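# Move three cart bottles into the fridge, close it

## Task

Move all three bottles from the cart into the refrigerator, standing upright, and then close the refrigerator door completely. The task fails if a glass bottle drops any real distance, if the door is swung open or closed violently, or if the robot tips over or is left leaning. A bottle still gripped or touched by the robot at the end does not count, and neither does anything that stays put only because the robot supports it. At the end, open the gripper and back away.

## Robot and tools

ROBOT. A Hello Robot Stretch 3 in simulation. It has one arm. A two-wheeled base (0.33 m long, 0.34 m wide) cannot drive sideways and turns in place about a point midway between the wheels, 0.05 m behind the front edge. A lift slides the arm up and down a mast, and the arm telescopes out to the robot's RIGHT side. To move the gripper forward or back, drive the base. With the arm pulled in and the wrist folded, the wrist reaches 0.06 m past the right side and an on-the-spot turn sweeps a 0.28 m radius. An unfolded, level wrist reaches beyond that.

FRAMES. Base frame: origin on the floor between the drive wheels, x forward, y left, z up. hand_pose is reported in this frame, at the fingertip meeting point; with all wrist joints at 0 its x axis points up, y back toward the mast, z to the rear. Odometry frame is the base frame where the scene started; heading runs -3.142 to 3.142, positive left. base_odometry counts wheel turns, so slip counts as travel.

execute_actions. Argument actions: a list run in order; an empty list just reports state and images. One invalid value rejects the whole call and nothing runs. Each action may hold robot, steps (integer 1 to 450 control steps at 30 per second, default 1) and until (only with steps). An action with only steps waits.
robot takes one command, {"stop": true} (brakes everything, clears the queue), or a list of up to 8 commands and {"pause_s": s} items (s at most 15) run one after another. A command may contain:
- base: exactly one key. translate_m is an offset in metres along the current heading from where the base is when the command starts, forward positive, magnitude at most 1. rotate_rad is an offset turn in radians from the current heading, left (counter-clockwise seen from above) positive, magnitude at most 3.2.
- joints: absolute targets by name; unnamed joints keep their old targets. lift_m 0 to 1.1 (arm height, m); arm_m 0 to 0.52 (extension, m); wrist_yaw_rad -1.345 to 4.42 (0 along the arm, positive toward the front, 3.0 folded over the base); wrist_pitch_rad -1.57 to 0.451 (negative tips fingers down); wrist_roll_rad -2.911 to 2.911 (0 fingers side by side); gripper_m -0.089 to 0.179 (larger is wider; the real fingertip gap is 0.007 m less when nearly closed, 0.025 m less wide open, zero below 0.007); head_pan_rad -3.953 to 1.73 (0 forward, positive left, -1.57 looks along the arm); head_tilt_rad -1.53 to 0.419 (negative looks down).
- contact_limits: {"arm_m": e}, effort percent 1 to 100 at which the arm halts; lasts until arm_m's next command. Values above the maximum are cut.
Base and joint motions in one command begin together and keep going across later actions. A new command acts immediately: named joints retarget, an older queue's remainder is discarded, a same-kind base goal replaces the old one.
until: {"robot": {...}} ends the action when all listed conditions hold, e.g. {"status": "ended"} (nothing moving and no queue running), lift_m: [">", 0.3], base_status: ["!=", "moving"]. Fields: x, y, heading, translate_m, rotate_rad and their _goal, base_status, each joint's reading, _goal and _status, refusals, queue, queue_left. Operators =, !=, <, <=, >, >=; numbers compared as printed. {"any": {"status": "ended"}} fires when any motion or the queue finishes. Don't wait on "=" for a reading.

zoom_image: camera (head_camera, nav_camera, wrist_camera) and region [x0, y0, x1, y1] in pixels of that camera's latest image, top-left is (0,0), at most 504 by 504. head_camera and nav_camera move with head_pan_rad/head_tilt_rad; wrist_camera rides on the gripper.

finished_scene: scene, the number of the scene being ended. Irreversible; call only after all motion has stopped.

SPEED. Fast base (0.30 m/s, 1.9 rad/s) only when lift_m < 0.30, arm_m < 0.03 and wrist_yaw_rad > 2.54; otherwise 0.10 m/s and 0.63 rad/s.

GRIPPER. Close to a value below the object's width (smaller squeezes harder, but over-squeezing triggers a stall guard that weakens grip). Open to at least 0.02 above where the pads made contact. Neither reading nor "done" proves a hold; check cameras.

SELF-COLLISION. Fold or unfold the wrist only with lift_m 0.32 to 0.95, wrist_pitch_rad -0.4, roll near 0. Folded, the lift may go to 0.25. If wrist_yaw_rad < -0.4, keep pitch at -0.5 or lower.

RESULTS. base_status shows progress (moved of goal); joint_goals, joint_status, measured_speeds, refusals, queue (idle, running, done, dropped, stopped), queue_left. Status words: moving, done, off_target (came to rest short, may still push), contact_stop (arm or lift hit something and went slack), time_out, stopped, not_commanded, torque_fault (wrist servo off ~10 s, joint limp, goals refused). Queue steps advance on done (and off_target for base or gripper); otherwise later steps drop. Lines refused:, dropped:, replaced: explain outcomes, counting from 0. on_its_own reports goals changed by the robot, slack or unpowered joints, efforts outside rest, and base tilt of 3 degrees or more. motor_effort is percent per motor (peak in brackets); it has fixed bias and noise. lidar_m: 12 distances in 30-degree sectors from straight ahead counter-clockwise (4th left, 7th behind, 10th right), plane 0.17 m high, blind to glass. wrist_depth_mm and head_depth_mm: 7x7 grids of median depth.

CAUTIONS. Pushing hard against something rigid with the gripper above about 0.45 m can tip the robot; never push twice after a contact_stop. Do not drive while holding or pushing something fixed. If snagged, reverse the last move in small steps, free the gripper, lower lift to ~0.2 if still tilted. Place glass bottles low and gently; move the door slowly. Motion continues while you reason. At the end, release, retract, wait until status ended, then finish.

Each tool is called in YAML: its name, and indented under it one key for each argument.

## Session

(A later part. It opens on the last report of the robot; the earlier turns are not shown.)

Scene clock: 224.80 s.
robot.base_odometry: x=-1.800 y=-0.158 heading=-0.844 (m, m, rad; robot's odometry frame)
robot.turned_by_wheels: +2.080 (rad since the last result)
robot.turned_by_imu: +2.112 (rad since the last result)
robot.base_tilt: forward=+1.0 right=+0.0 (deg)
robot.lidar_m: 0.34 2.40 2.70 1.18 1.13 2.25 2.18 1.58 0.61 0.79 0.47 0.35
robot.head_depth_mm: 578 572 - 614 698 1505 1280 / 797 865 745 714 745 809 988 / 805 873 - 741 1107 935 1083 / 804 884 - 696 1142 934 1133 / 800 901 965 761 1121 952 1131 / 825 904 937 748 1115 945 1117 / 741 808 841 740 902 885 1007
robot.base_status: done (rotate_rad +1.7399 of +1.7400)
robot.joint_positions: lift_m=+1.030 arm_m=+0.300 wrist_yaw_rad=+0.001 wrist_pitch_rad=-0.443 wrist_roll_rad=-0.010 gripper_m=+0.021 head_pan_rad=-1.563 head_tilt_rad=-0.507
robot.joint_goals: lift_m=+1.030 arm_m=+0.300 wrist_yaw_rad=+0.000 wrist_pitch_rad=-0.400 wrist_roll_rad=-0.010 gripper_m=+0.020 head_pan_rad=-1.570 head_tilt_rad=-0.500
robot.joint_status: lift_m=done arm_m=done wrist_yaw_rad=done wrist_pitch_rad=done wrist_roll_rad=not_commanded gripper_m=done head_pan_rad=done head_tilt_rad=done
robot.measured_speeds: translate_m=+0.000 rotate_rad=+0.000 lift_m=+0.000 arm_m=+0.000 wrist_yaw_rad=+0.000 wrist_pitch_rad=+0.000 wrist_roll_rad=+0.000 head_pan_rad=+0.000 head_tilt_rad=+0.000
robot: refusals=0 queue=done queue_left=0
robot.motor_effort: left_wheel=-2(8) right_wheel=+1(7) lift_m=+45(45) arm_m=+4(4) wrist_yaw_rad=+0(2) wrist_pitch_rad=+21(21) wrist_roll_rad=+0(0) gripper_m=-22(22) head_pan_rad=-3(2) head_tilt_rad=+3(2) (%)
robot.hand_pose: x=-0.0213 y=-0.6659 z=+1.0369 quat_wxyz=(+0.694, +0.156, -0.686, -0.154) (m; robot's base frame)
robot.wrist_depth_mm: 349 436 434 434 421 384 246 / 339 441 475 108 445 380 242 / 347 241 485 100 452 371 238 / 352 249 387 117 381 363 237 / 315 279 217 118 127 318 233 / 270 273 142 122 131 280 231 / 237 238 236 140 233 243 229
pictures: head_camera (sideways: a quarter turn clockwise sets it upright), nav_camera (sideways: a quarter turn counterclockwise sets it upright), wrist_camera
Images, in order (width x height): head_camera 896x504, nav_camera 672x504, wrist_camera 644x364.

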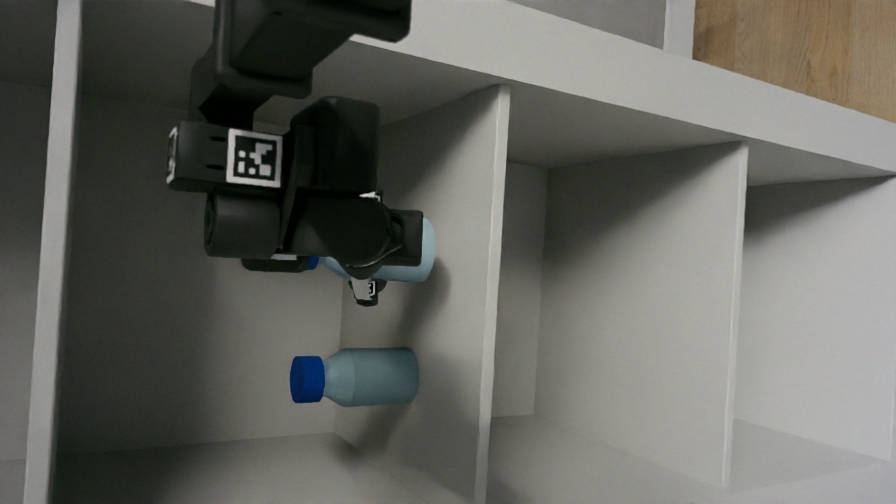

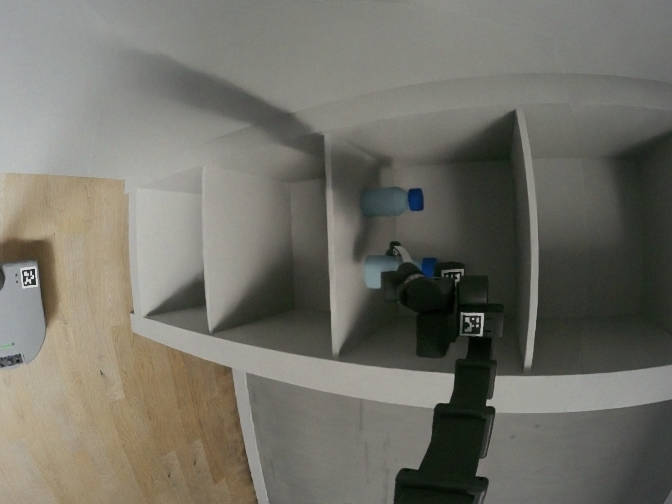

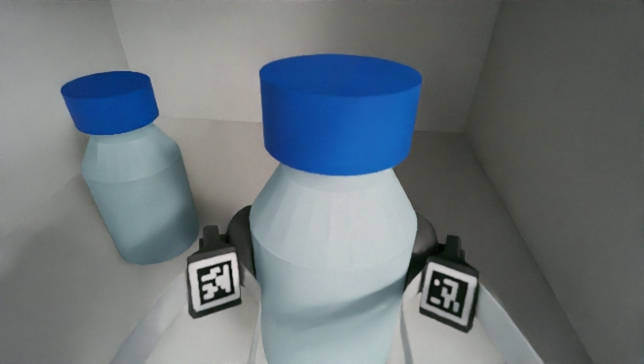

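execute_actions:
  actions:
    - {"robot":[{"joints":{"arm_m":0.5}},{"joints":{"lift_m":0.973}}],"steps":450,"until":{"robot":{"status":"ended"}}}
    - {"robot":[{"joints":{"gripper_m":0.12}},{"joints":{"arm_m":0.05}}],"steps":450,"until":{"robot":{"status":"ended"}}}

execute_actions:
  actions:
    - {"robot":[{"base":{"rotate_rad":-1.74},"joints":{"lift_m":0.92,"gripper_m":0.14}},{"base":{"translate_m":-0.92}},{"base":{"rotate_rad":-0.5},"joints":{"arm_m":0.32}},{"joints":{"lift_m":0.84}}],"steps":450,"until":{"robot":{"status":"ended"}}}
    - {"steps":450,"until":{"robot":{"status":"ended"}}}

Scene clock: 244.10 s.
robot.base_odometry: x=-1.800 y=-0.158 heading=-0.844 (m, m, rad; robot's odometry frame)
robot.turned_by_wheels: +0.000 (rad since the last result)
robot.turned_by_imu: +0.003 (rad since the last result)
robot.base_tilt: forward=+1.1 right=+0.1 (deg)
robot.lidar_m: 0.34 2.40 2.69 1.17 1.13 2.25 2.18 1.57 0.61 0.78 0.47 0.35
robot.head_depth_mm: 565 570 558 596 - - - / 798 858 827 755 - - - / 811 898 976 762 - - 1003 / 798 898 853 772 - - 1081 / 803 901 966 760 1131 954 1135 / 819 903 936 751 1106 942 1123 / 741 808 840 740 902 885 1002
robot.base_status: done (rotate_rad +1.7399 of +1.7400)
robot.joint_positions: lift_m=+0.973 arm_m=+0.050 wrist_yaw_rad=+0.001 wrist_pitch_rad=-0.415 wrist_roll_rad=-0.010 gripper_m=+0.120 head_pan_rad=-1.563 head_tilt_rad=-0.507
robot.joint_goals: lift_m=+0.973 arm_m=+0.050 wrist_yaw_rad=+0.000 wrist_pitch_rad=-0.400 wrist_roll_rad=-0.010 gripper_m=+0.120 head_pan_rad=-1.570 head_tilt_rad=-0.500
robot.joint_status: lift_m=done arm_m=done wrist_yaw_rad=done wrist_pitch_rad=done wrist_roll_rad=not_commanded gripper_m=done head_pan_rad=done head_tilt_rad=done
robot.measured_speeds: translate_m=+0.000 rotate_rad=+0.000 lift_m=+0.000 arm_m=+0.000 wrist_yaw_rad=+0.000 wrist_pitch_rad=+0.000 wrist_roll_rad=+0.000 head_pan_rad=+0.000 head_tilt_rad=+0.000
robot: refusals=0 queue=done queue_left=0
robot.motor_effort: left_wheel=-2(2) right_wheel=+1(2) lift_m=+29(46) arm_m=-3(2) wrist_yaw_rad=-2(1) wrist_pitch_rad=+7(21) wrist_roll_rad=+0(0) gripper_m=+1(98) head_pan_rad=-3(3) head_tilt_rad=+3(3) (%)
robot.hand_pose: x=-0.0213 y=-0.4200 z=+0.9866 quat_wxyz=(+0.696, +0.147, -0.688, -0.145) (m; robot's base frame)
robot.wrist_depth_mm: 358 505 443 655 643 371 249 / 358 473 466 530 577 365 263 / 356 392 403 405 412 357 286 / 373 495 861 855 572 337 319 / 404 498 838 839 740 357 - / 447 478 712 714 699 - - / 425 585 613 623 607 468 -
pictures: head_camera (sideways: a quarter turn clockwise sets it upright), nav_camera (sideways: a quarter turn counterclockwise sets it upright), wrist_camera
Images, in order (width x height): head_camera 896x504, nav_camera 672x504, wrist_camera 644x364.

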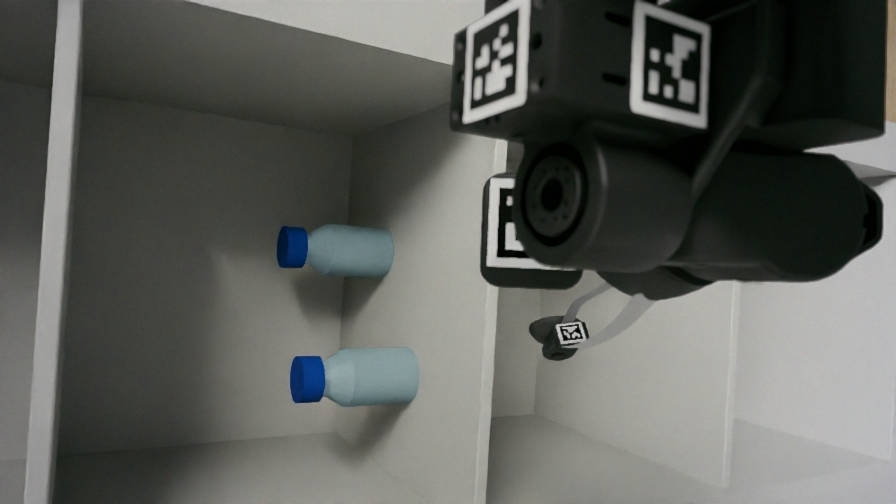

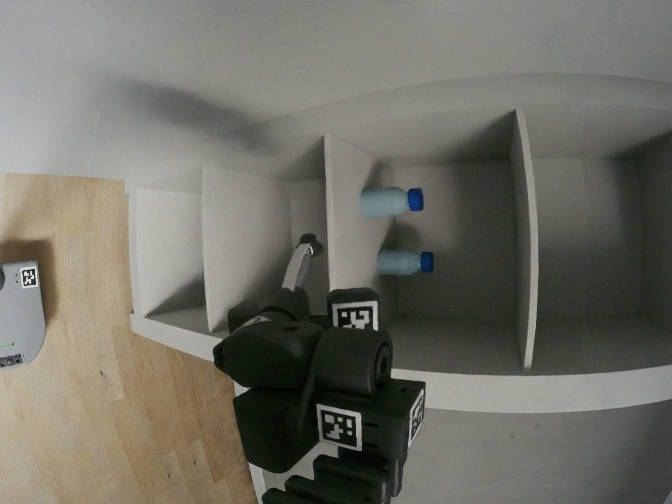

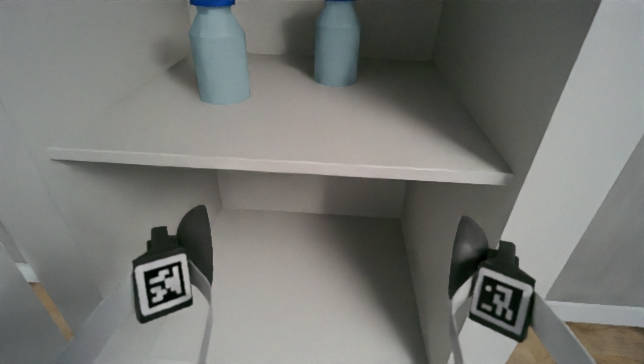

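Scene clock: 262.70 s.
robot.base_odometry: x=-1.019 y=+0.329 heading=-3.083 (m, m, rad; robot's odometry frame)
robot.turned_by_wheels: -2.240 (rad since the last result)
robot.turned_by_imu: -2.265 (rad since the last result)
robot.base_tilt: forward=+1.1 right=+0.2 (deg)
robot.lidar_m: 2.21 1.46 0.85 2.62 2.00 2.49 1.84 1.72 0.57 0.50 0.51 2.33
robot.head_depth_mm: 1720 1827 1943 988 765 - - / 1878 2003 2142 1082 - 956 1107 / 2111 2265 2460 1066 672 976 1070 / 2321 2532 2768 866 650 942 1039 / 2219 2473 2730 988 736 929 1029 / 2109 2275 2479 975 732 882 854 / 1981 2127 2312 2130 645 1436 1238
robot.base_status: done (rotate_rad -0.4999 of -0.5000)
robot.joint_positions: lift_m=+0.840 arm_m=+0.320 wrist_yaw_rad=+0.001 wrist_pitch_rad=-0.415 wrist_roll_rad=-0.010 gripper_m=+0.140 head_pan_rad=-1.563 head_tilt_rad=-0.507
robot.joint_goals: lift_m=+0.840 arm_m=+0.320 wrist_yaw_rad=+0.000 wrist_pitch_rad=-0.400 wrist_roll_rad=-0.010 gripper_m=+0.140 head_pan_rad=-1.570 head_tilt_rad=-0.500
robot.joint_status: lift_m=done arm_m=done wrist_yaw_rad=done wrist_pitch_rad=done wrist_roll_rad=not_commanded gripper_m=done head_pan_rad=done head_tilt_rad=done
robot.measured_speeds: translate_m=+0.000 rotate_rad=+0.000 lift_m=+0.000 arm_m=+0.000 wrist_yaw_rad=+0.000 wrist_pitch_rad=+0.000 wrist_roll_rad=+0.000 head_pan_rad=+0.000 head_tilt_rad=+0.000
robot: refusals=0 queue=done queue_left=0
robot.motor_effort: left_wheel=+2(6) right_wheel=-2(4) lift_m=+29(29) arm_m=+4(4) wrist_yaw_rad=-2(2) wrist_pitch_rad=+7(7) wrist_roll_rad=+0(0) gripper_m=+1(87) head_pan_rad=-2(2) head_tilt_rad=+2(3) (%)
robot.hand_pose: x=-0.0214 y=-0.6894 z=+0.8535 quat_wxyz=(+0.696, +0.147, -0.688, -0.145) (m; robot's base frame)
robot.wrist_depth_mm: - - - 203 - - - / 361 380 397 210 439 452 441 / 319 390 404 217 415 424 407 / 296 313 317 237 321 327 332 / 256 265 258 252 265 276 270 / 216 - 219 222 223 - 227 / 187 188 191 192 192 189 196
pictures: head_camera (sideways: a quarter turn clockwise sets it upright), nav_camera (sideways: a quarter turn counterclockwise sets it upright), wrist_camera
Images, in order (width x height): head_camera 896x504, nav_camera 672x504, wrist_camera 644x364.

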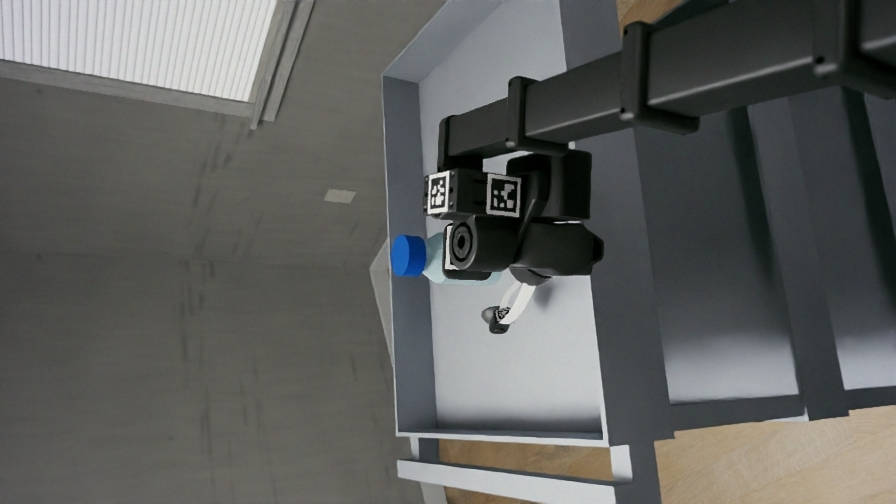

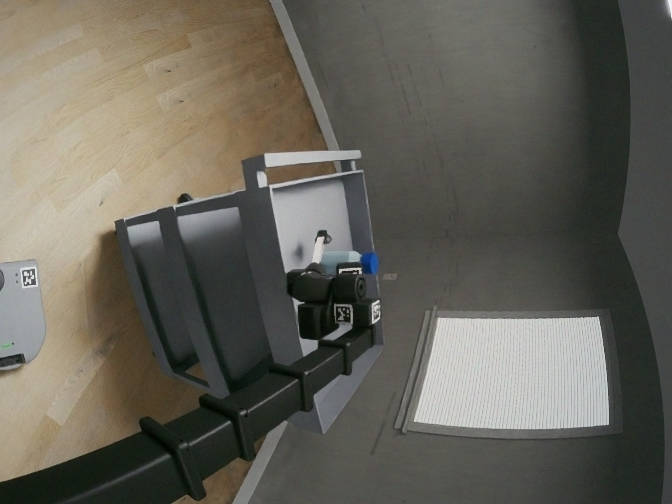

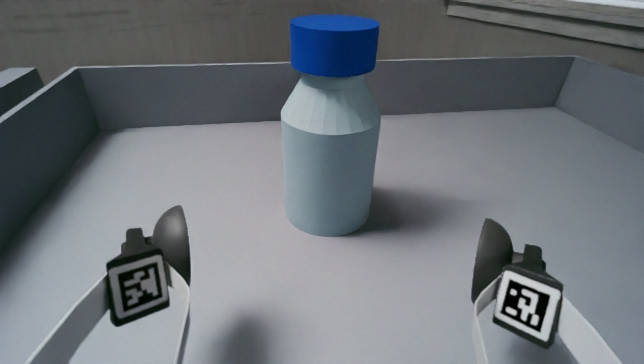

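execute_actions:
  actions:
    - {"robot":[{"joints":{"arm_m":0.435}},{"joints":{"gripper_m":0.02}},{"joints":{"lift_m":0.98}}],"steps":450,"until":{"robot":{"status":"ended"}}}

Scene clock: 271.23 s.
robot.base_odometry: x=-1.019 y=+0.329 heading=-3.083 (m, m, rad; robot's odometry frame)
robot.turned_by_wheels: +0.000 (rad since the last result)
robot.turned_by_imu: +0.002 (rad since the last result)
robot.base_tilt: forward=+1.1 right=+0.0 (deg)
robot.lidar_m: 2.22 1.47 0.85 2.62 2.00 2.49 1.83 1.72 0.57 0.51 0.51 2.34
robot.head_depth_mm: 1733 1813 1863 - 791 983 1145 / 1894 2005 - 981 786 981 1102 / 2113 2219 - 1019 697 977 1070 / 2332 2533 2753 952 744 944 1040 / 2219 2449 2688 987 739 936 1034 / 2097 2296 2483 978 732 877 857 / 1961 2142 2341 2154 646 1437 1233
robot.base_status: done (rotate_rad -0.4999 of -0.5000)
robot.joint_positions: lift_m=+0.980 arm_m=+0.435 wrist_yaw_rad=+0.003 wrist_pitch_rad=-0.448 wrist_roll_rad=-0.010 gripper_m=+0.021 head_pan_rad=-1.563 head_tilt_rad=-0.507
robot.joint_goals: lift_m=+0.980 arm_m=+0.435 wrist_yaw_rad=+0.000 wrist_pitch_rad=-0.400 wrist_roll_rad=-0.010 gripper_m=+0.020 head_pan_rad=-1.570 head_tilt_rad=-0.500
robot.joint_status: lift_m=done arm_m=done wrist_yaw_rad=done wrist_pitch_rad=done wrist_roll_rad=not_commanded gripper_m=done head_pan_rad=done head_tilt_rad=done
robot.measured_speeds: translate_m=+0.000 rotate_rad=+0.000 lift_m=+0.000 arm_m=+0.000 wrist_yaw_rad=+0.000 wrist_pitch_rad=+0.000 wrist_roll_rad=+0.000 head_pan_rad=+0.000 head_tilt_rad=+0.000
robot: refusals=0 queue=done queue_left=0
robot.motor_effort: left_wheel=+2(4) right_wheel=-3(5) lift_m=+45(50) arm_m=+4(5) wrist_yaw_rad=-2(4) wrist_pitch_rad=+24(25) wrist_roll_rad=+0(0) gripper_m=-22(100) head_pan_rad=-2(3) head_tilt_rad=+2(2) (%)
robot.hand_pose: x=-0.0210 y=-0.8002 z=+0.9856 quat_wxyz=(+0.693, +0.159, -0.685, -0.156) (m; robot's base frame)
robot.wrist_depth_mm: - - - - - - - / - - - 109 - - - / - - - 91 102 - - / - - - 102 409 - - / 364 370 132 112 121 442 418 / 336 373 128 113 121 383 387 / 314 324 320 128 323 332 334
pictures: head_camera (sideways: a quarter turn clockwise sets it upright), nav_camera (sideways: a quarter turn counterclockwise sets it upright), wrist_camera
Images, in order (width x height): head_camera 896x504, nav_camera 672x504, wrist_camera 644x364.

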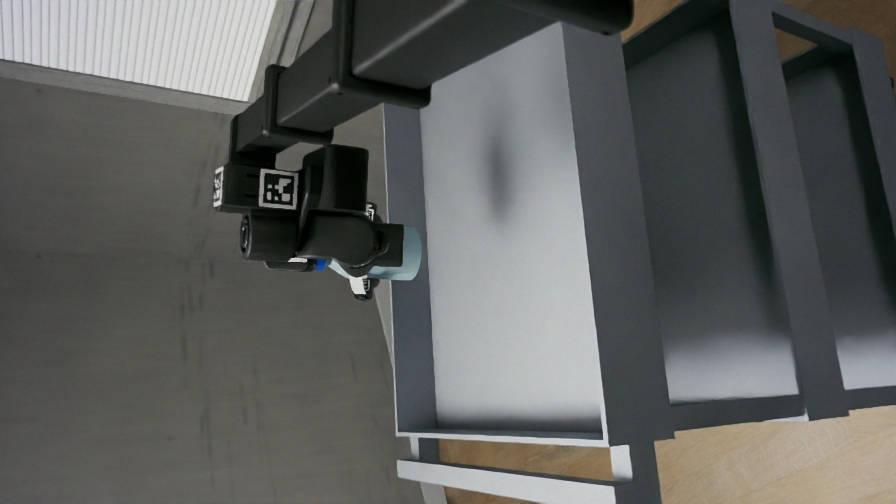

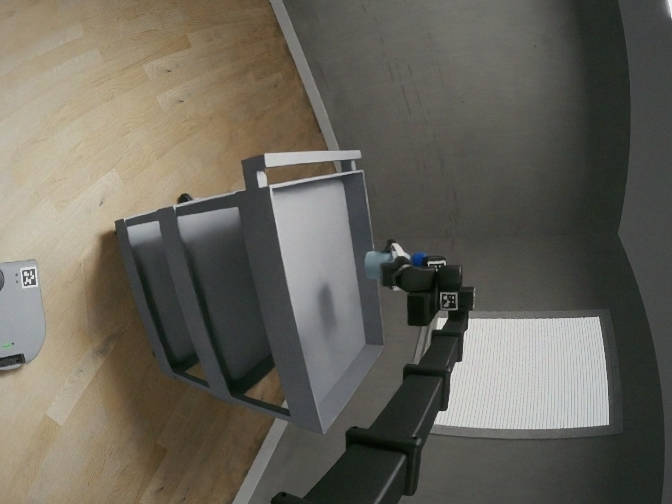

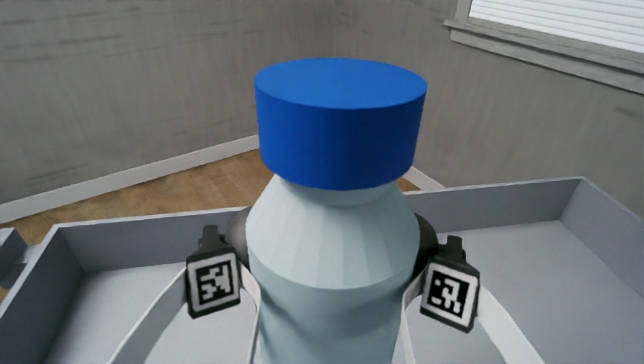

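A little deep, but caged.

execute_actions:
  actions:
    - {"robot":[{"joints":{"arm_m":0.15,"lift_m":1.03},"base":{"rotate_rad":0.5}},{"base":{"translate_m":0.79}},{"base":{"rotate_rad":1.71}},{"joints":{"arm_m":0.48}}],"steps":450,"until":{"robot":{"status":"ended"}}}
    - {"steps":450,"until":{"robot":{"status":"ended"}}}

Scene clock: 297.73 s.
robot.base_odometry: x=-1.690 y=-0.089 heading=-0.873 (m, m, rad; robot's odometry frame)
robot.turned_by_wheels: +2.210 (rad since the last result)
robot.turned_by_imu: +2.241 (rad since the last result)
robot.base_tilt: forward=+1.0 right=+0.3 (deg)
robot.lidar_m: 0.32 2.32 2.56 1.17 1.07 2.28 2.20 1.82 0.74 0.76 0.46 0.33
robot.head_depth_mm: 580 609 - 1355 1597 1563 1286 / 830 785 791 787 879 1407 1278 / 916 990 1052 1005 1092 1046 1177 / 920 994 913 1261 1132 1326 1197 / 909 1016 1030 1248 1120 1317 1189 / 929 1010 928 1170 1114 1274 1173 / 818 844 870 822 935 1011 1101
robot.base_status: done (rotate_rad +1.7099 of +1.7100)
robot.joint_positions: lift_m=+1.030 arm_m=+0.480 wrist_yaw_rad=+0.001 wrist_pitch_rad=-0.449 wrist_roll_rad=-0.010 gripper_m=+0.021 head_pan_rad=-1.563 head_tilt_rad=-0.507
robot.joint_goals: lift_m=+1.030 arm_m=+0.480 wrist_yaw_rad=+0.000 wrist_pitch_rad=-0.400 wrist_roll_rad=-0.010 gripper_m=+0.020 head_pan_rad=-1.570 head_tilt_rad=-0.500
robot.joint_status: lift_m=done arm_m=done wrist_yaw_rad=done wrist_pitch_rad=done wrist_roll_rad=not_commanded gripper_m=done head_pan_rad=done head_tilt_rad=done
robot.measured_speeds: translate_m=+0.000 rotate_rad=+0.000 lift_m=+0.000 arm_m=+0.000 wrist_yaw_rad=+0.000 wrist_pitch_rad=+0.000 wrist_roll_rad=+0.000 head_pan_rad=+0.000 head_tilt_rad=+0.000
robot: refusals=0 queue=done queue_left=0
robot.motor_effort: left_wheel=-2(7) right_wheel=+2(6) lift_m=+45(50) arm_m=+5(3) wrist_yaw_rad=-1(3) wrist_pitch_rad=+24(24) wrist_roll_rad=+0(0) gripper_m=-23(22) head_pan_rad=-2(2) head_tilt_rad=+2(4) (%)
robot.hand_pose: x=-0.0214 y=-0.8451 z=+1.0355 quat_wxyz=(+0.693, +0.159, -0.686, -0.157) (m; robot's base frame)
robot.wrist_depth_mm: 367 389 385 382 379 351 230 / 362 426 411 109 396 349 228 / 184 451 454 91 102 344 227 / 193 350 381 102 360 340 224 / 198 235 132 112 121 312 223 / 227 241 128 113 121 277 221 / 234 235 232 128 234 241 219
pictures: head_camera (sideways: a quarter turn clockwise sets it upright), nav_camera (sideways: a quarter turn counterclockwise sets it upright), wrist_camera
Images, in order (width x height): head_camera 896x504, nav_camera 672x504, wrist_camera 644x364.

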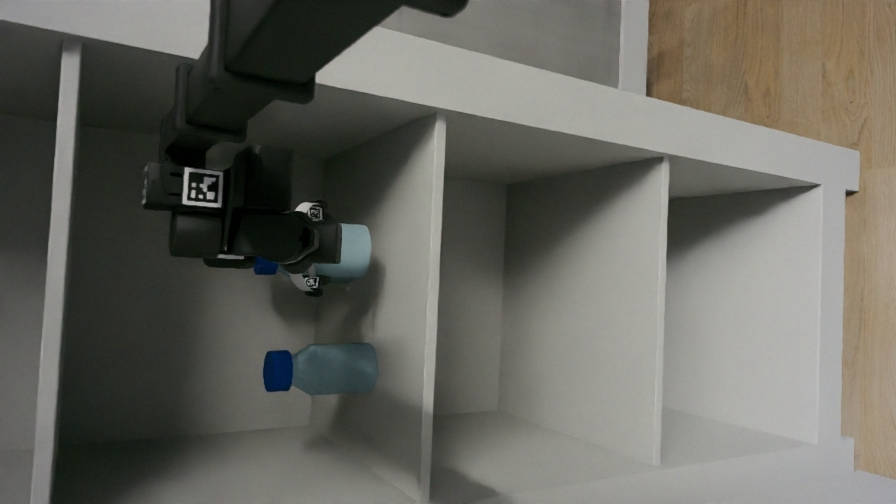

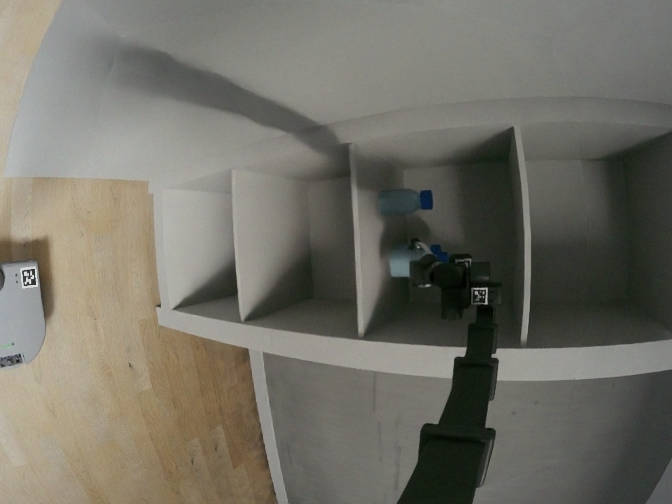

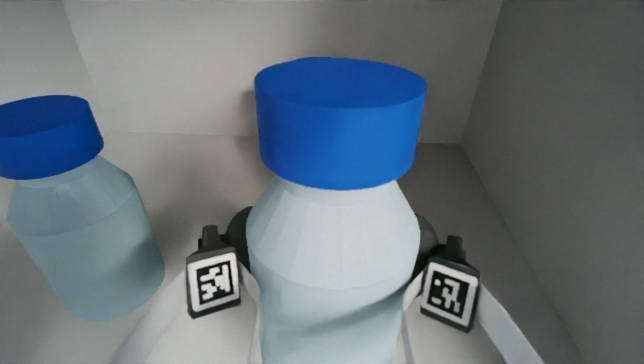

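execute_actions:
  actions:
    - {"robot":[{"joints":{"arm_m":0.495}},{"joints":{"lift_m":0.975}}],"steps":450,"until":{"robot":{"status":"ended"}}}
    - {"robot":[{"joints":{"gripper_m":0.12}},{"joints":{"arm_m":0}},{"joints":{"lift_m":0.9,"gripper_m":0}},{"joints":{"wrist_yaw_rad":3,"lift_m":0.4}},{"joints":{"lift_m":0.28},"base":{"rotate_rad":1.2}},{"base":{"translate_m":0.34}},{"base":{"rotate_rad":-1.25}},{"base":{"translate_m":0.5},"joints":{"head_tilt_rad":-1.1,"head_pan_rad":-1.9}}],"steps":450,"until":{"robot":{"status":"ended"}}}
    - {"steps":450,"until":{"robot":{"status":"ended"}}}

Scene clock: 333.13 s.
robot.base_odometry: x=-1.066 y=-0.379 heading=-0.924 (m, m, rad; robot's odometry frame)
robot.turned_by_wheels: -0.050 (rad since the last result)
robot.turned_by_imu: -0.034 (rad since the last result)
robot.base_tilt: forward=+1.3 right=+0.1 (deg)
robot.lidar_m: 1.94 1.63 2.31 2.19 1.29 1.19 2.82 2.33 0.41 0.79 1.60 2.05
robot.head_depth_mm: 370 1722 1614 1445 1303 1199 1107 / 395 461 606 1426 1306 1201 - / 437 504 646 851 1283 - - / 620 739 906 1172 1279 - - / 876 1137 1510 1404 1269 - 1071 / 1467 1694 1551 1397 1262 1166 1082 / 1463 1671 1530 1391 1260 1159 1080
robot.base_status: done (translate_m +0.5000 of +0.5000)
robot.joint_positions: lift_m=+0.280 arm_m=+0.000 wrist_yaw_rad=+2.999 wrist_pitch_rad=-0.416 wrist_roll_rad=-0.010 gripper_m=+0.000 head_pan_rad=-1.893 head_tilt_rad=-1.087
robot.joint_goals: lift_m=+0.280 arm_m=+0.000 wrist_yaw_rad=+3.000 wrist_pitch_rad=-0.400 wrist_roll_rad=-0.010 gripper_m=+0.000 head_pan_rad=-1.900 head_tilt_rad=-1.100
robot.joint_status: lift_m=done arm_m=done wrist_yaw_rad=done wrist_pitch_rad=done wrist_roll_rad=not_commanded gripper_m=done head_pan_rad=done head_tilt_rad=done
robot.measured_speeds: translate_m=+0.000 rotate_rad=+0.000 lift_m=+0.000 arm_m=+0.000 wrist_yaw_rad=+0.000 wrist_pitch_rad=+0.000 wrist_roll_rad=+0.000 head_pan_rad=+0.000 head_tilt_rad=+0.000
robot: refusals=0 queue=done queue_left=0
robot.motor_effort: left_wheel=+1(11) right_wheel=-1(6) lift_m=+29(42) arm_m=-3(3) wrist_yaw_rad=+1(2) wrist_pitch_rad=+8(24) wrist_roll_rad=+0(0) gripper_m=-1(96) head_pan_rad=-2(20) head_tilt_rad=-7(36) (%)
robot.hand_pose: x=+0.0108 y=+0.0771 z=+0.2933 quat_wxyz=(+0.195, +0.697, +0.097, +0.683) (m; robot's base frame)
robot.wrist_depth_mm: - - - - - - - / - - - - - - - / 901 938 949 934 948 969 999 / 708 725 734 727 751 750 762 / 586 592 602 641 603 621 615 / 500 520 - - 513 525 520 / - - - - 444 446 451
pictures: head_camera (sideways: a quarter turn clockwise sets it upright), nav_camera (sideways: a quarter turn counterclockwise sets it upright), wrist_camera
Images, in order (width x height): head_camera 896x504, nav_camera 672x504, wrist_camera 644x364.

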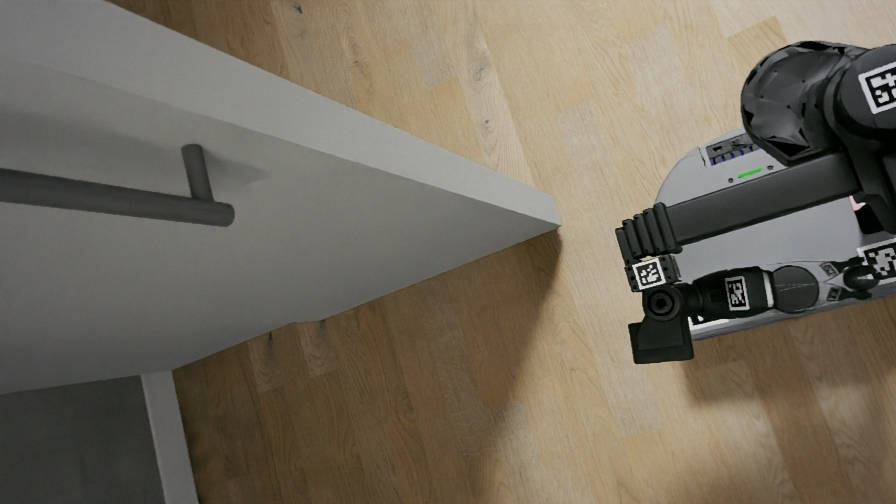

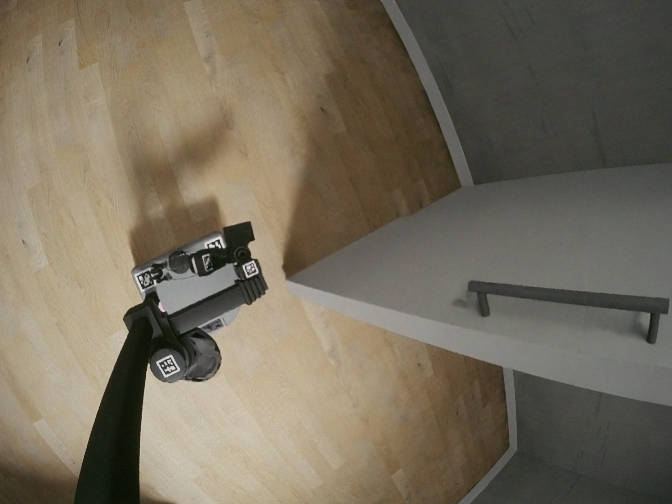

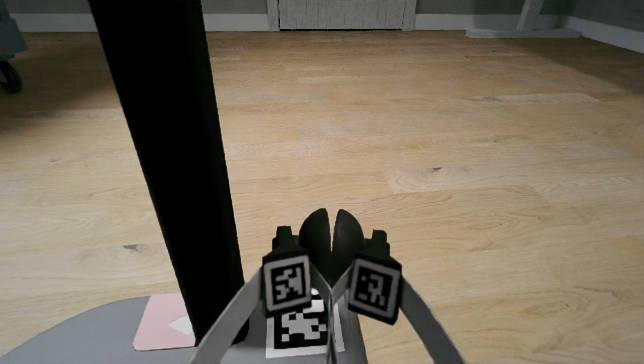

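execute_actions:
  actions:
    - {"robot":[{"joints":{"arm_m":0.4,"lift_m":0.33},"base":{"rotate_rad":0.2}},{"base":{"translate_m":-0.6},"joints":{"head_pan_rad":-1.6}}],"steps":450,"until":{"robot":{"status":"ended"}}}

Scene clock: 349.30 s.
robot.base_odometry: x=-1.516 y=+0.018 heading=-0.724 (m, m, rad; robot's odometry frame)
robot.turned_by_wheels: +0.200 (rad since the last result)
robot.turned_by_imu: +0.202 (rad since the last result)
robot.base_tilt: forward=+1.2 right=+0.1 (deg)
robot.lidar_m: 2.21 2.78 2.32 0.91 0.86 2.25 2.23 1.83 0.85 0.84 1.61 2.47
robot.head_depth_mm: 776 934 1543 1444 1309 1199 1113 / 786 958 1206 1423 1300 1198 - / 800 973 1231 1423 1312 - - / 809 992 1219 1393 1287 1215 - / 823 1009 1289 1411 1274 1179 1079 / 839 1132 1530 1403 1264 1169 1075 / 1510 1687 1529 1389 1264 1161 1064
robot.base_status: done (translate_m -0.6000 of -0.6000)
robot.joint_positions: lift_m=+0.330 arm_m=+0.400 wrist_yaw_rad=+3.000 wrist_pitch_rad=-0.417 wrist_roll_rad=-0.010 gripper_m=+0.000 head_pan_rad=-1.606 head_tilt_rad=-1.087
robot.joint_goals: lift_m=+0.330 arm_m=+0.400 wrist_yaw_rad=+3.000 wrist_pitch_rad=-0.400 wrist_roll_rad=-0.010 gripper_m=+0.000 head_pan_rad=-1.600 head_tilt_rad=-1.100
robot.joint_status: lift_m=done arm_m=done wrist_yaw_rad=done wrist_pitch_rad=done wrist_roll_rad=not_commanded gripper_m=done head_pan_rad=done head_tilt_rad=done
robot.measured_speeds: translate_m=+0.000 rotate_rad=+0.000 lift_m=+0.000 arm_m=+0.000 wrist_yaw_rad=+0.000 wrist_pitch_rad=+0.000 wrist_roll_rad=+0.000 head_pan_rad=+0.000 head_tilt_rad=+0.000
robot: refusals=0 queue=done queue_left=0
robot.motor_effort: left_wheel=-1(13) right_wheel=+1(26) lift_m=+42(45) arm_m=+3(4) wrist_yaw_rad=+0(0) wrist_pitch_rad=+8(8) wrist_roll_rad=+0(0) gripper_m=-2(3) head_pan_rad=+2(23) head_tilt_rad=-6(7) (%)
robot.hand_pose: x=+0.0105 y=-0.3224 z=+0.3428 quat_wxyz=(+0.195, +0.697, +0.098, +0.684) (m; robot's base frame)
robot.wrist_depth_mm: - - - - - - - / - - - - - - - / - - - - - - - / 807 808 - 828 838 842 852 / 654 - - - 683 691 705 / 560 546 - - 576 584 582 / 488 475 470 479 493 500 506
pictures: head_camera (sideways: a quarter turn clockwise sets it upright), nav_camera (sideways: a quarter turn counterclockwise sets it upright), wrist_camera
Images, in order (width x height): head_camera 896x504, nav_camera 672x504, wrist_camera 644x364.

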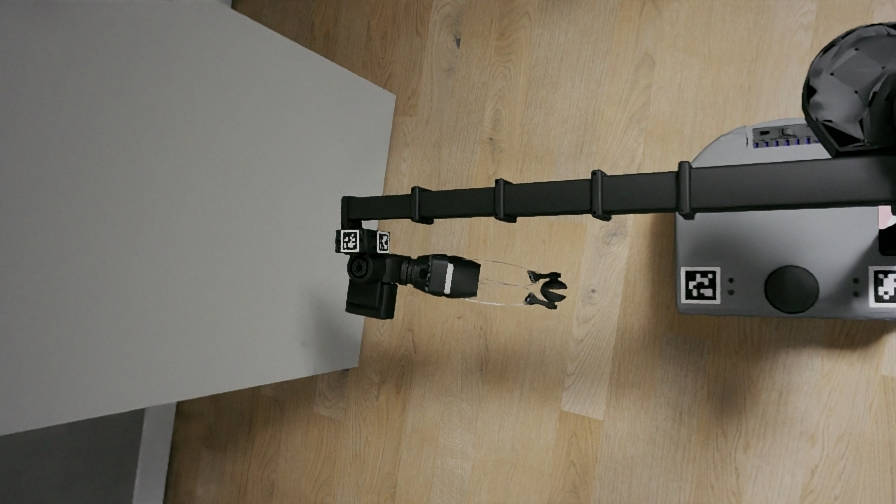

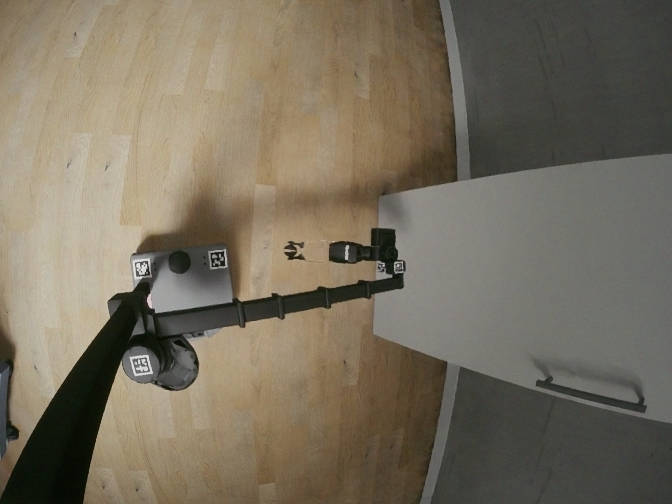

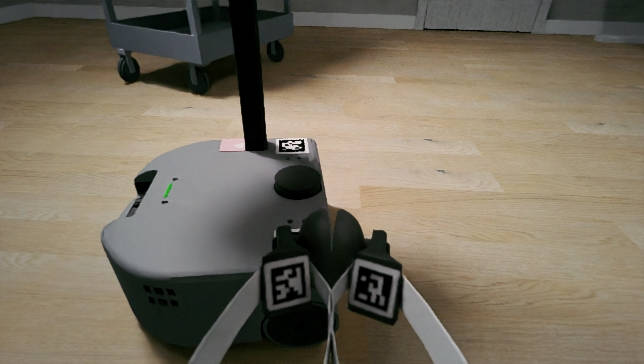

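Door swung nearly or fully shut. Gentle push to ensure.

execute_actions:
  actions:
    - {"robot":[{"joints":{"wrist_yaw_rad":0,"arm_m":0.38},"base":{"rotate_rad":-0.3}},{"joints":{"wrist_pitch_rad":0}},{"joints":{"arm_m":0.5},"contact_limits":{"arm_m":20}}],"steps":450,"until":{"robot":{"status":"ended"}}}

execute_actions:
  actions:
    - {"robot":{"joints":{"arm_m":0.2}},"steps":450,"until":{"robot":{"status":"ended"}}}

Scene clock: 359.50 s.
robot.base_odometry: x=-1.516 y=+0.018 heading=-1.023 (m, m, rad; robot's odometry frame)
robot.turned_by_wheels: -0.300 (rad since the last result)
robot.turned_by_imu: -0.301 (rad since the last result)
robot.base_tilt: forward=+1.1 right=+0.0 (deg)
robot.lidar_m: 2.54 2.22 2.49 2.30 0.85 1.04 2.23 2.25 1.60 0.84 0.85 1.83
robot.head_depth_mm: 1561 1779 1599 1432 1312 1205 1120 / 1521 1746 1590 1424 1299 1198 - / 842 1095 1555 1426 1308 - - / 822 1009 1206 1418 1278 1215 - / 804 986 1272 1404 1281 1185 1085 / 792 967 1222 1392 1268 1157 1080 / 777 942 1191 1389 1258 1153 1075
robot.base_status: done (rotate_rad -0.2999 of -0.3000)
robot.joint_positions: lift_m=+0.330 arm_m=+0.434 wrist_yaw_rad=+0.006 wrist_pitch_rad=-0.027 wrist_roll_rad=-0.010 gripper_m=+0.000 head_pan_rad=-1.606 head_tilt_rad=-1.088
robot.joint_goals: lift_m=+0.330 arm_m=+0.434 wrist_yaw_rad=+0.000 wrist_pitch_rad=+0.000 wrist_roll_rad=-0.010 gripper_m=+0.000 head_pan_rad=-1.600 head_tilt_rad=-1.100
robot.joint_status: lift_m=done arm_m=contact_stop wrist_yaw_rad=done wrist_pitch_rad=done wrist_roll_rad=not_commanded gripper_m=done head_pan_rad=done head_tilt_rad=done
robot.measured_speeds: translate_m=+0.000 rotate_rad=+0.003 lift_m=+0.000 arm_m=-0.013 wrist_yaw_rad=+0.000 wrist_pitch_rad=+0.000 wrist_roll_rad=+0.000 head_pan_rad=+0.000 head_tilt_rad=+0.000
robot: refusals=0 queue=dropped queue_left=0
robot.on_its_own: arm_m is slack since a contact_stop, until your next command for it (your +0.500 is given up)
robot.motor_effort: left_wheel=+3(5) right_wheel=-2(5) lift_m=+40(41) arm_m=+18(23) wrist_yaw_rad=-6(8) wrist_pitch_rad=+13(16) wrist_roll_rad=+0(0) gripper_m=-2(2) head_pan_rad=+2(3) head_tilt_rad=-6(6) (%)
robot.contact_limits: arm_m 20 (drawing in: default 26, maximum 43; extending or still: default 36, maximum 59)
robot.hand_pose: x=-0.0199 y=-0.8343 z=+0.4375 quat_wxyz=(+0.711, +0.012, -0.703, -0.008) (m; robot's base frame)
robot.wrist_depth_mm: 150 152 157 161 166 171 176 / 154 157 162 166 171 177 182 / 158 162 167 171 177 182 188 / 163 166 172 177 182 188 195 / 168 172 177 181 190 195 203 / 173 178 182 - 197 203 943 / 179 183 191 195 203 210 749
pictures: head_camera (sideways: a quarter turn clockwise sets it upright), nav_camera (sideways: a quarter turn counterclockwise sets it upright), wrist_camera
Images, in order (width x height): head_camera 896x504, nav_camera 672x504, wrist_camera 644x364.

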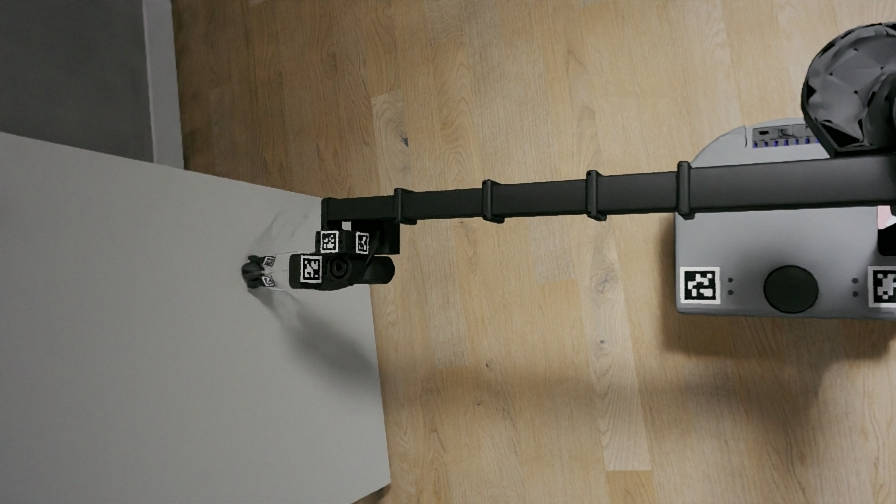

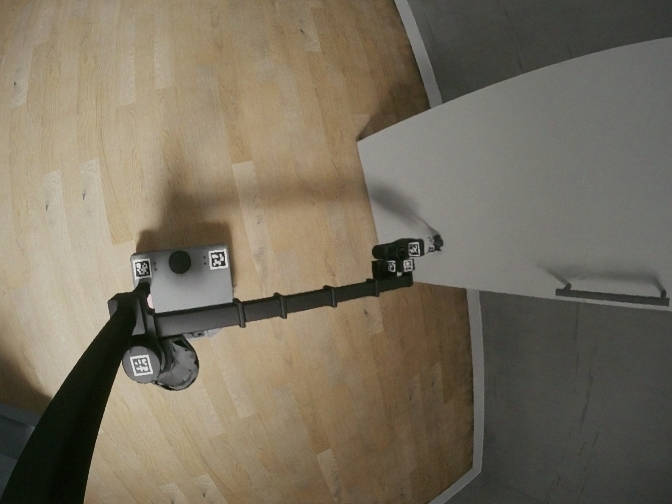

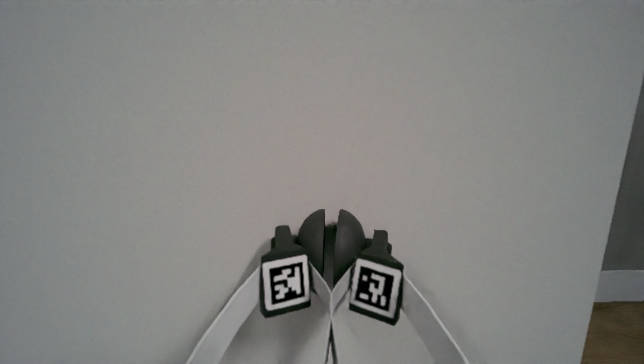

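Scene clock: 362.30 s.
robot.base_odometry: x=-1.516 y=+0.018 heading=-1.024 (m, m, rad; robot's odometry frame)
robot.turned_by_wheels: +0.000 (rad since the last result)
robot.turned_by_imu: +0.001 (rad since the last result)
robot.base_tilt: forward=+1.1 right=+0.2 (deg)
robot.lidar_m: 2.54 2.21 2.50 2.30 0.85 1.05 2.23 2.24 1.61 0.84 0.85 1.83
robot.head_depth_mm: 1556 1769 1604 1448 1311 1201 1112 / 1524 1731 1594 1418 1295 1186 - / 841 1099 1537 1429 1297 - - / 821 1008 1289 1447 1268 1213 - / 808 987 1265 1409 1276 1182 1079 / 791 959 1228 1392 1267 1166 1074 / 780 942 1200 1389 1260 1168 1070
robot.base_status: done (rotate_rad -0.2999 of -0.3000)
robot.joint_positions: lift_m=+0.330 arm_m=+0.200 wrist_yaw_rad=+0.001 wrist_pitch_rad=-0.023 wrist_roll_rad=-0.010 gripper_m=+0.000 head_pan_rad=-1.606 head_tilt_rad=-1.088
robot.joint_goals: lift_m=+0.330 arm_m=+0.200 wrist_yaw_rad=+0.000 wrist_pitch_rad=+0.000 wrist_roll_rad=-0.010 gripper_m=+0.000 head_pan_rad=-1.600 head_tilt_rad=-1.100
robot.joint_status: lift_m=done arm_m=done wrist_yaw_rad=done wrist_pitch_rad=done wrist_roll_rad=not_commanded gripper_m=done head_pan_rad=done head_tilt_rad=done
robot.measured_speeds: translate_m=+0.000 rotate_rad=+0.000 lift_m=+0.000 arm_m=+0.000 wrist_yaw_rad=+0.000 wrist_pitch_rad=+0.000 wrist_roll_rad=+0.000 head_pan_rad=+0.000 head_tilt_rad=+0.000
robot: refusals=0 queue=done queue_left=0
robot.motor_effort: left_wheel=+1(3) right_wheel=-2(2) lift_m=+40(39) arm_m=-4(12) wrist_yaw_rad=-2(6) wrist_pitch_rad=+11(13) wrist_roll_rad=+0(0) gripper_m=-3(3) head_pan_rad=+3(2) head_tilt_rad=-6(6) (%)
robot.hand_pose: x=-0.0211 y=-0.6009 z=+0.4387 quat_wxyz=(+0.711, +0.009, -0.703, -0.008) (m; robot's base frame)
robot.wrist_depth_mm: 347 357 368 378 390 - - / 358 366 379 391 400 - - / 367 377 389 401 413 - - / 381 391 400 415 428 - - / 389 398 411 421 448 - - / 401 414 422 - 463 - - / 412 426 446 459 478 802 823
pictures: head_camera (sideways: a quarter turn clockwise sets it upright), nav_camera (sideways: a quarter turn counterclockwise sets it upright), wrist_camera
Images, in order (width x height): head_camera 896x504, nav_camera 672x504, wrist_camera 644x364.

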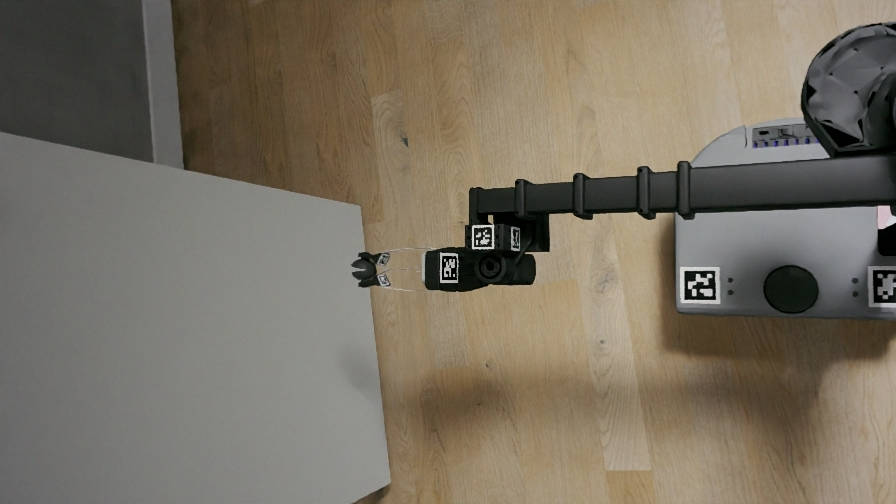

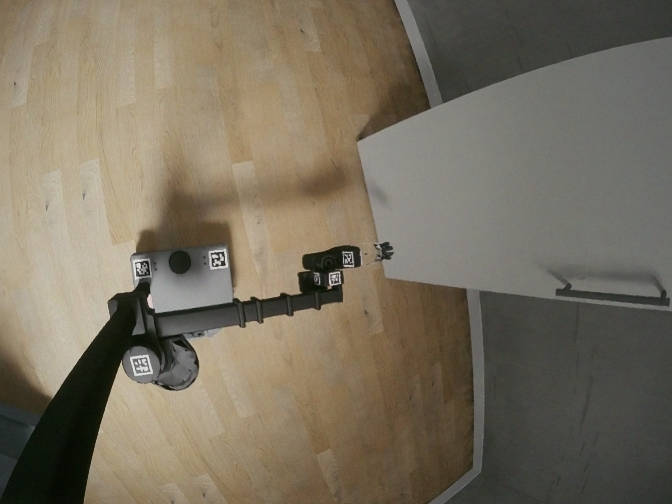

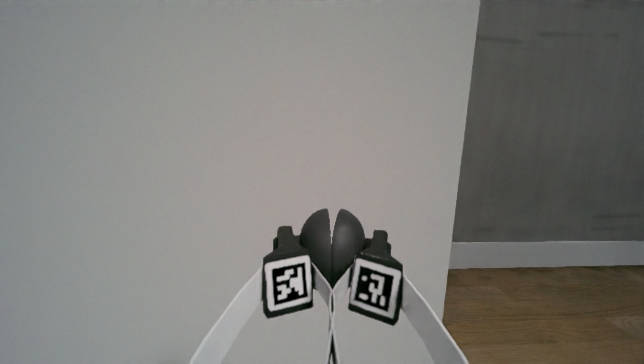

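finished_scene:
  scene: 1

The scene is finished: the task was done.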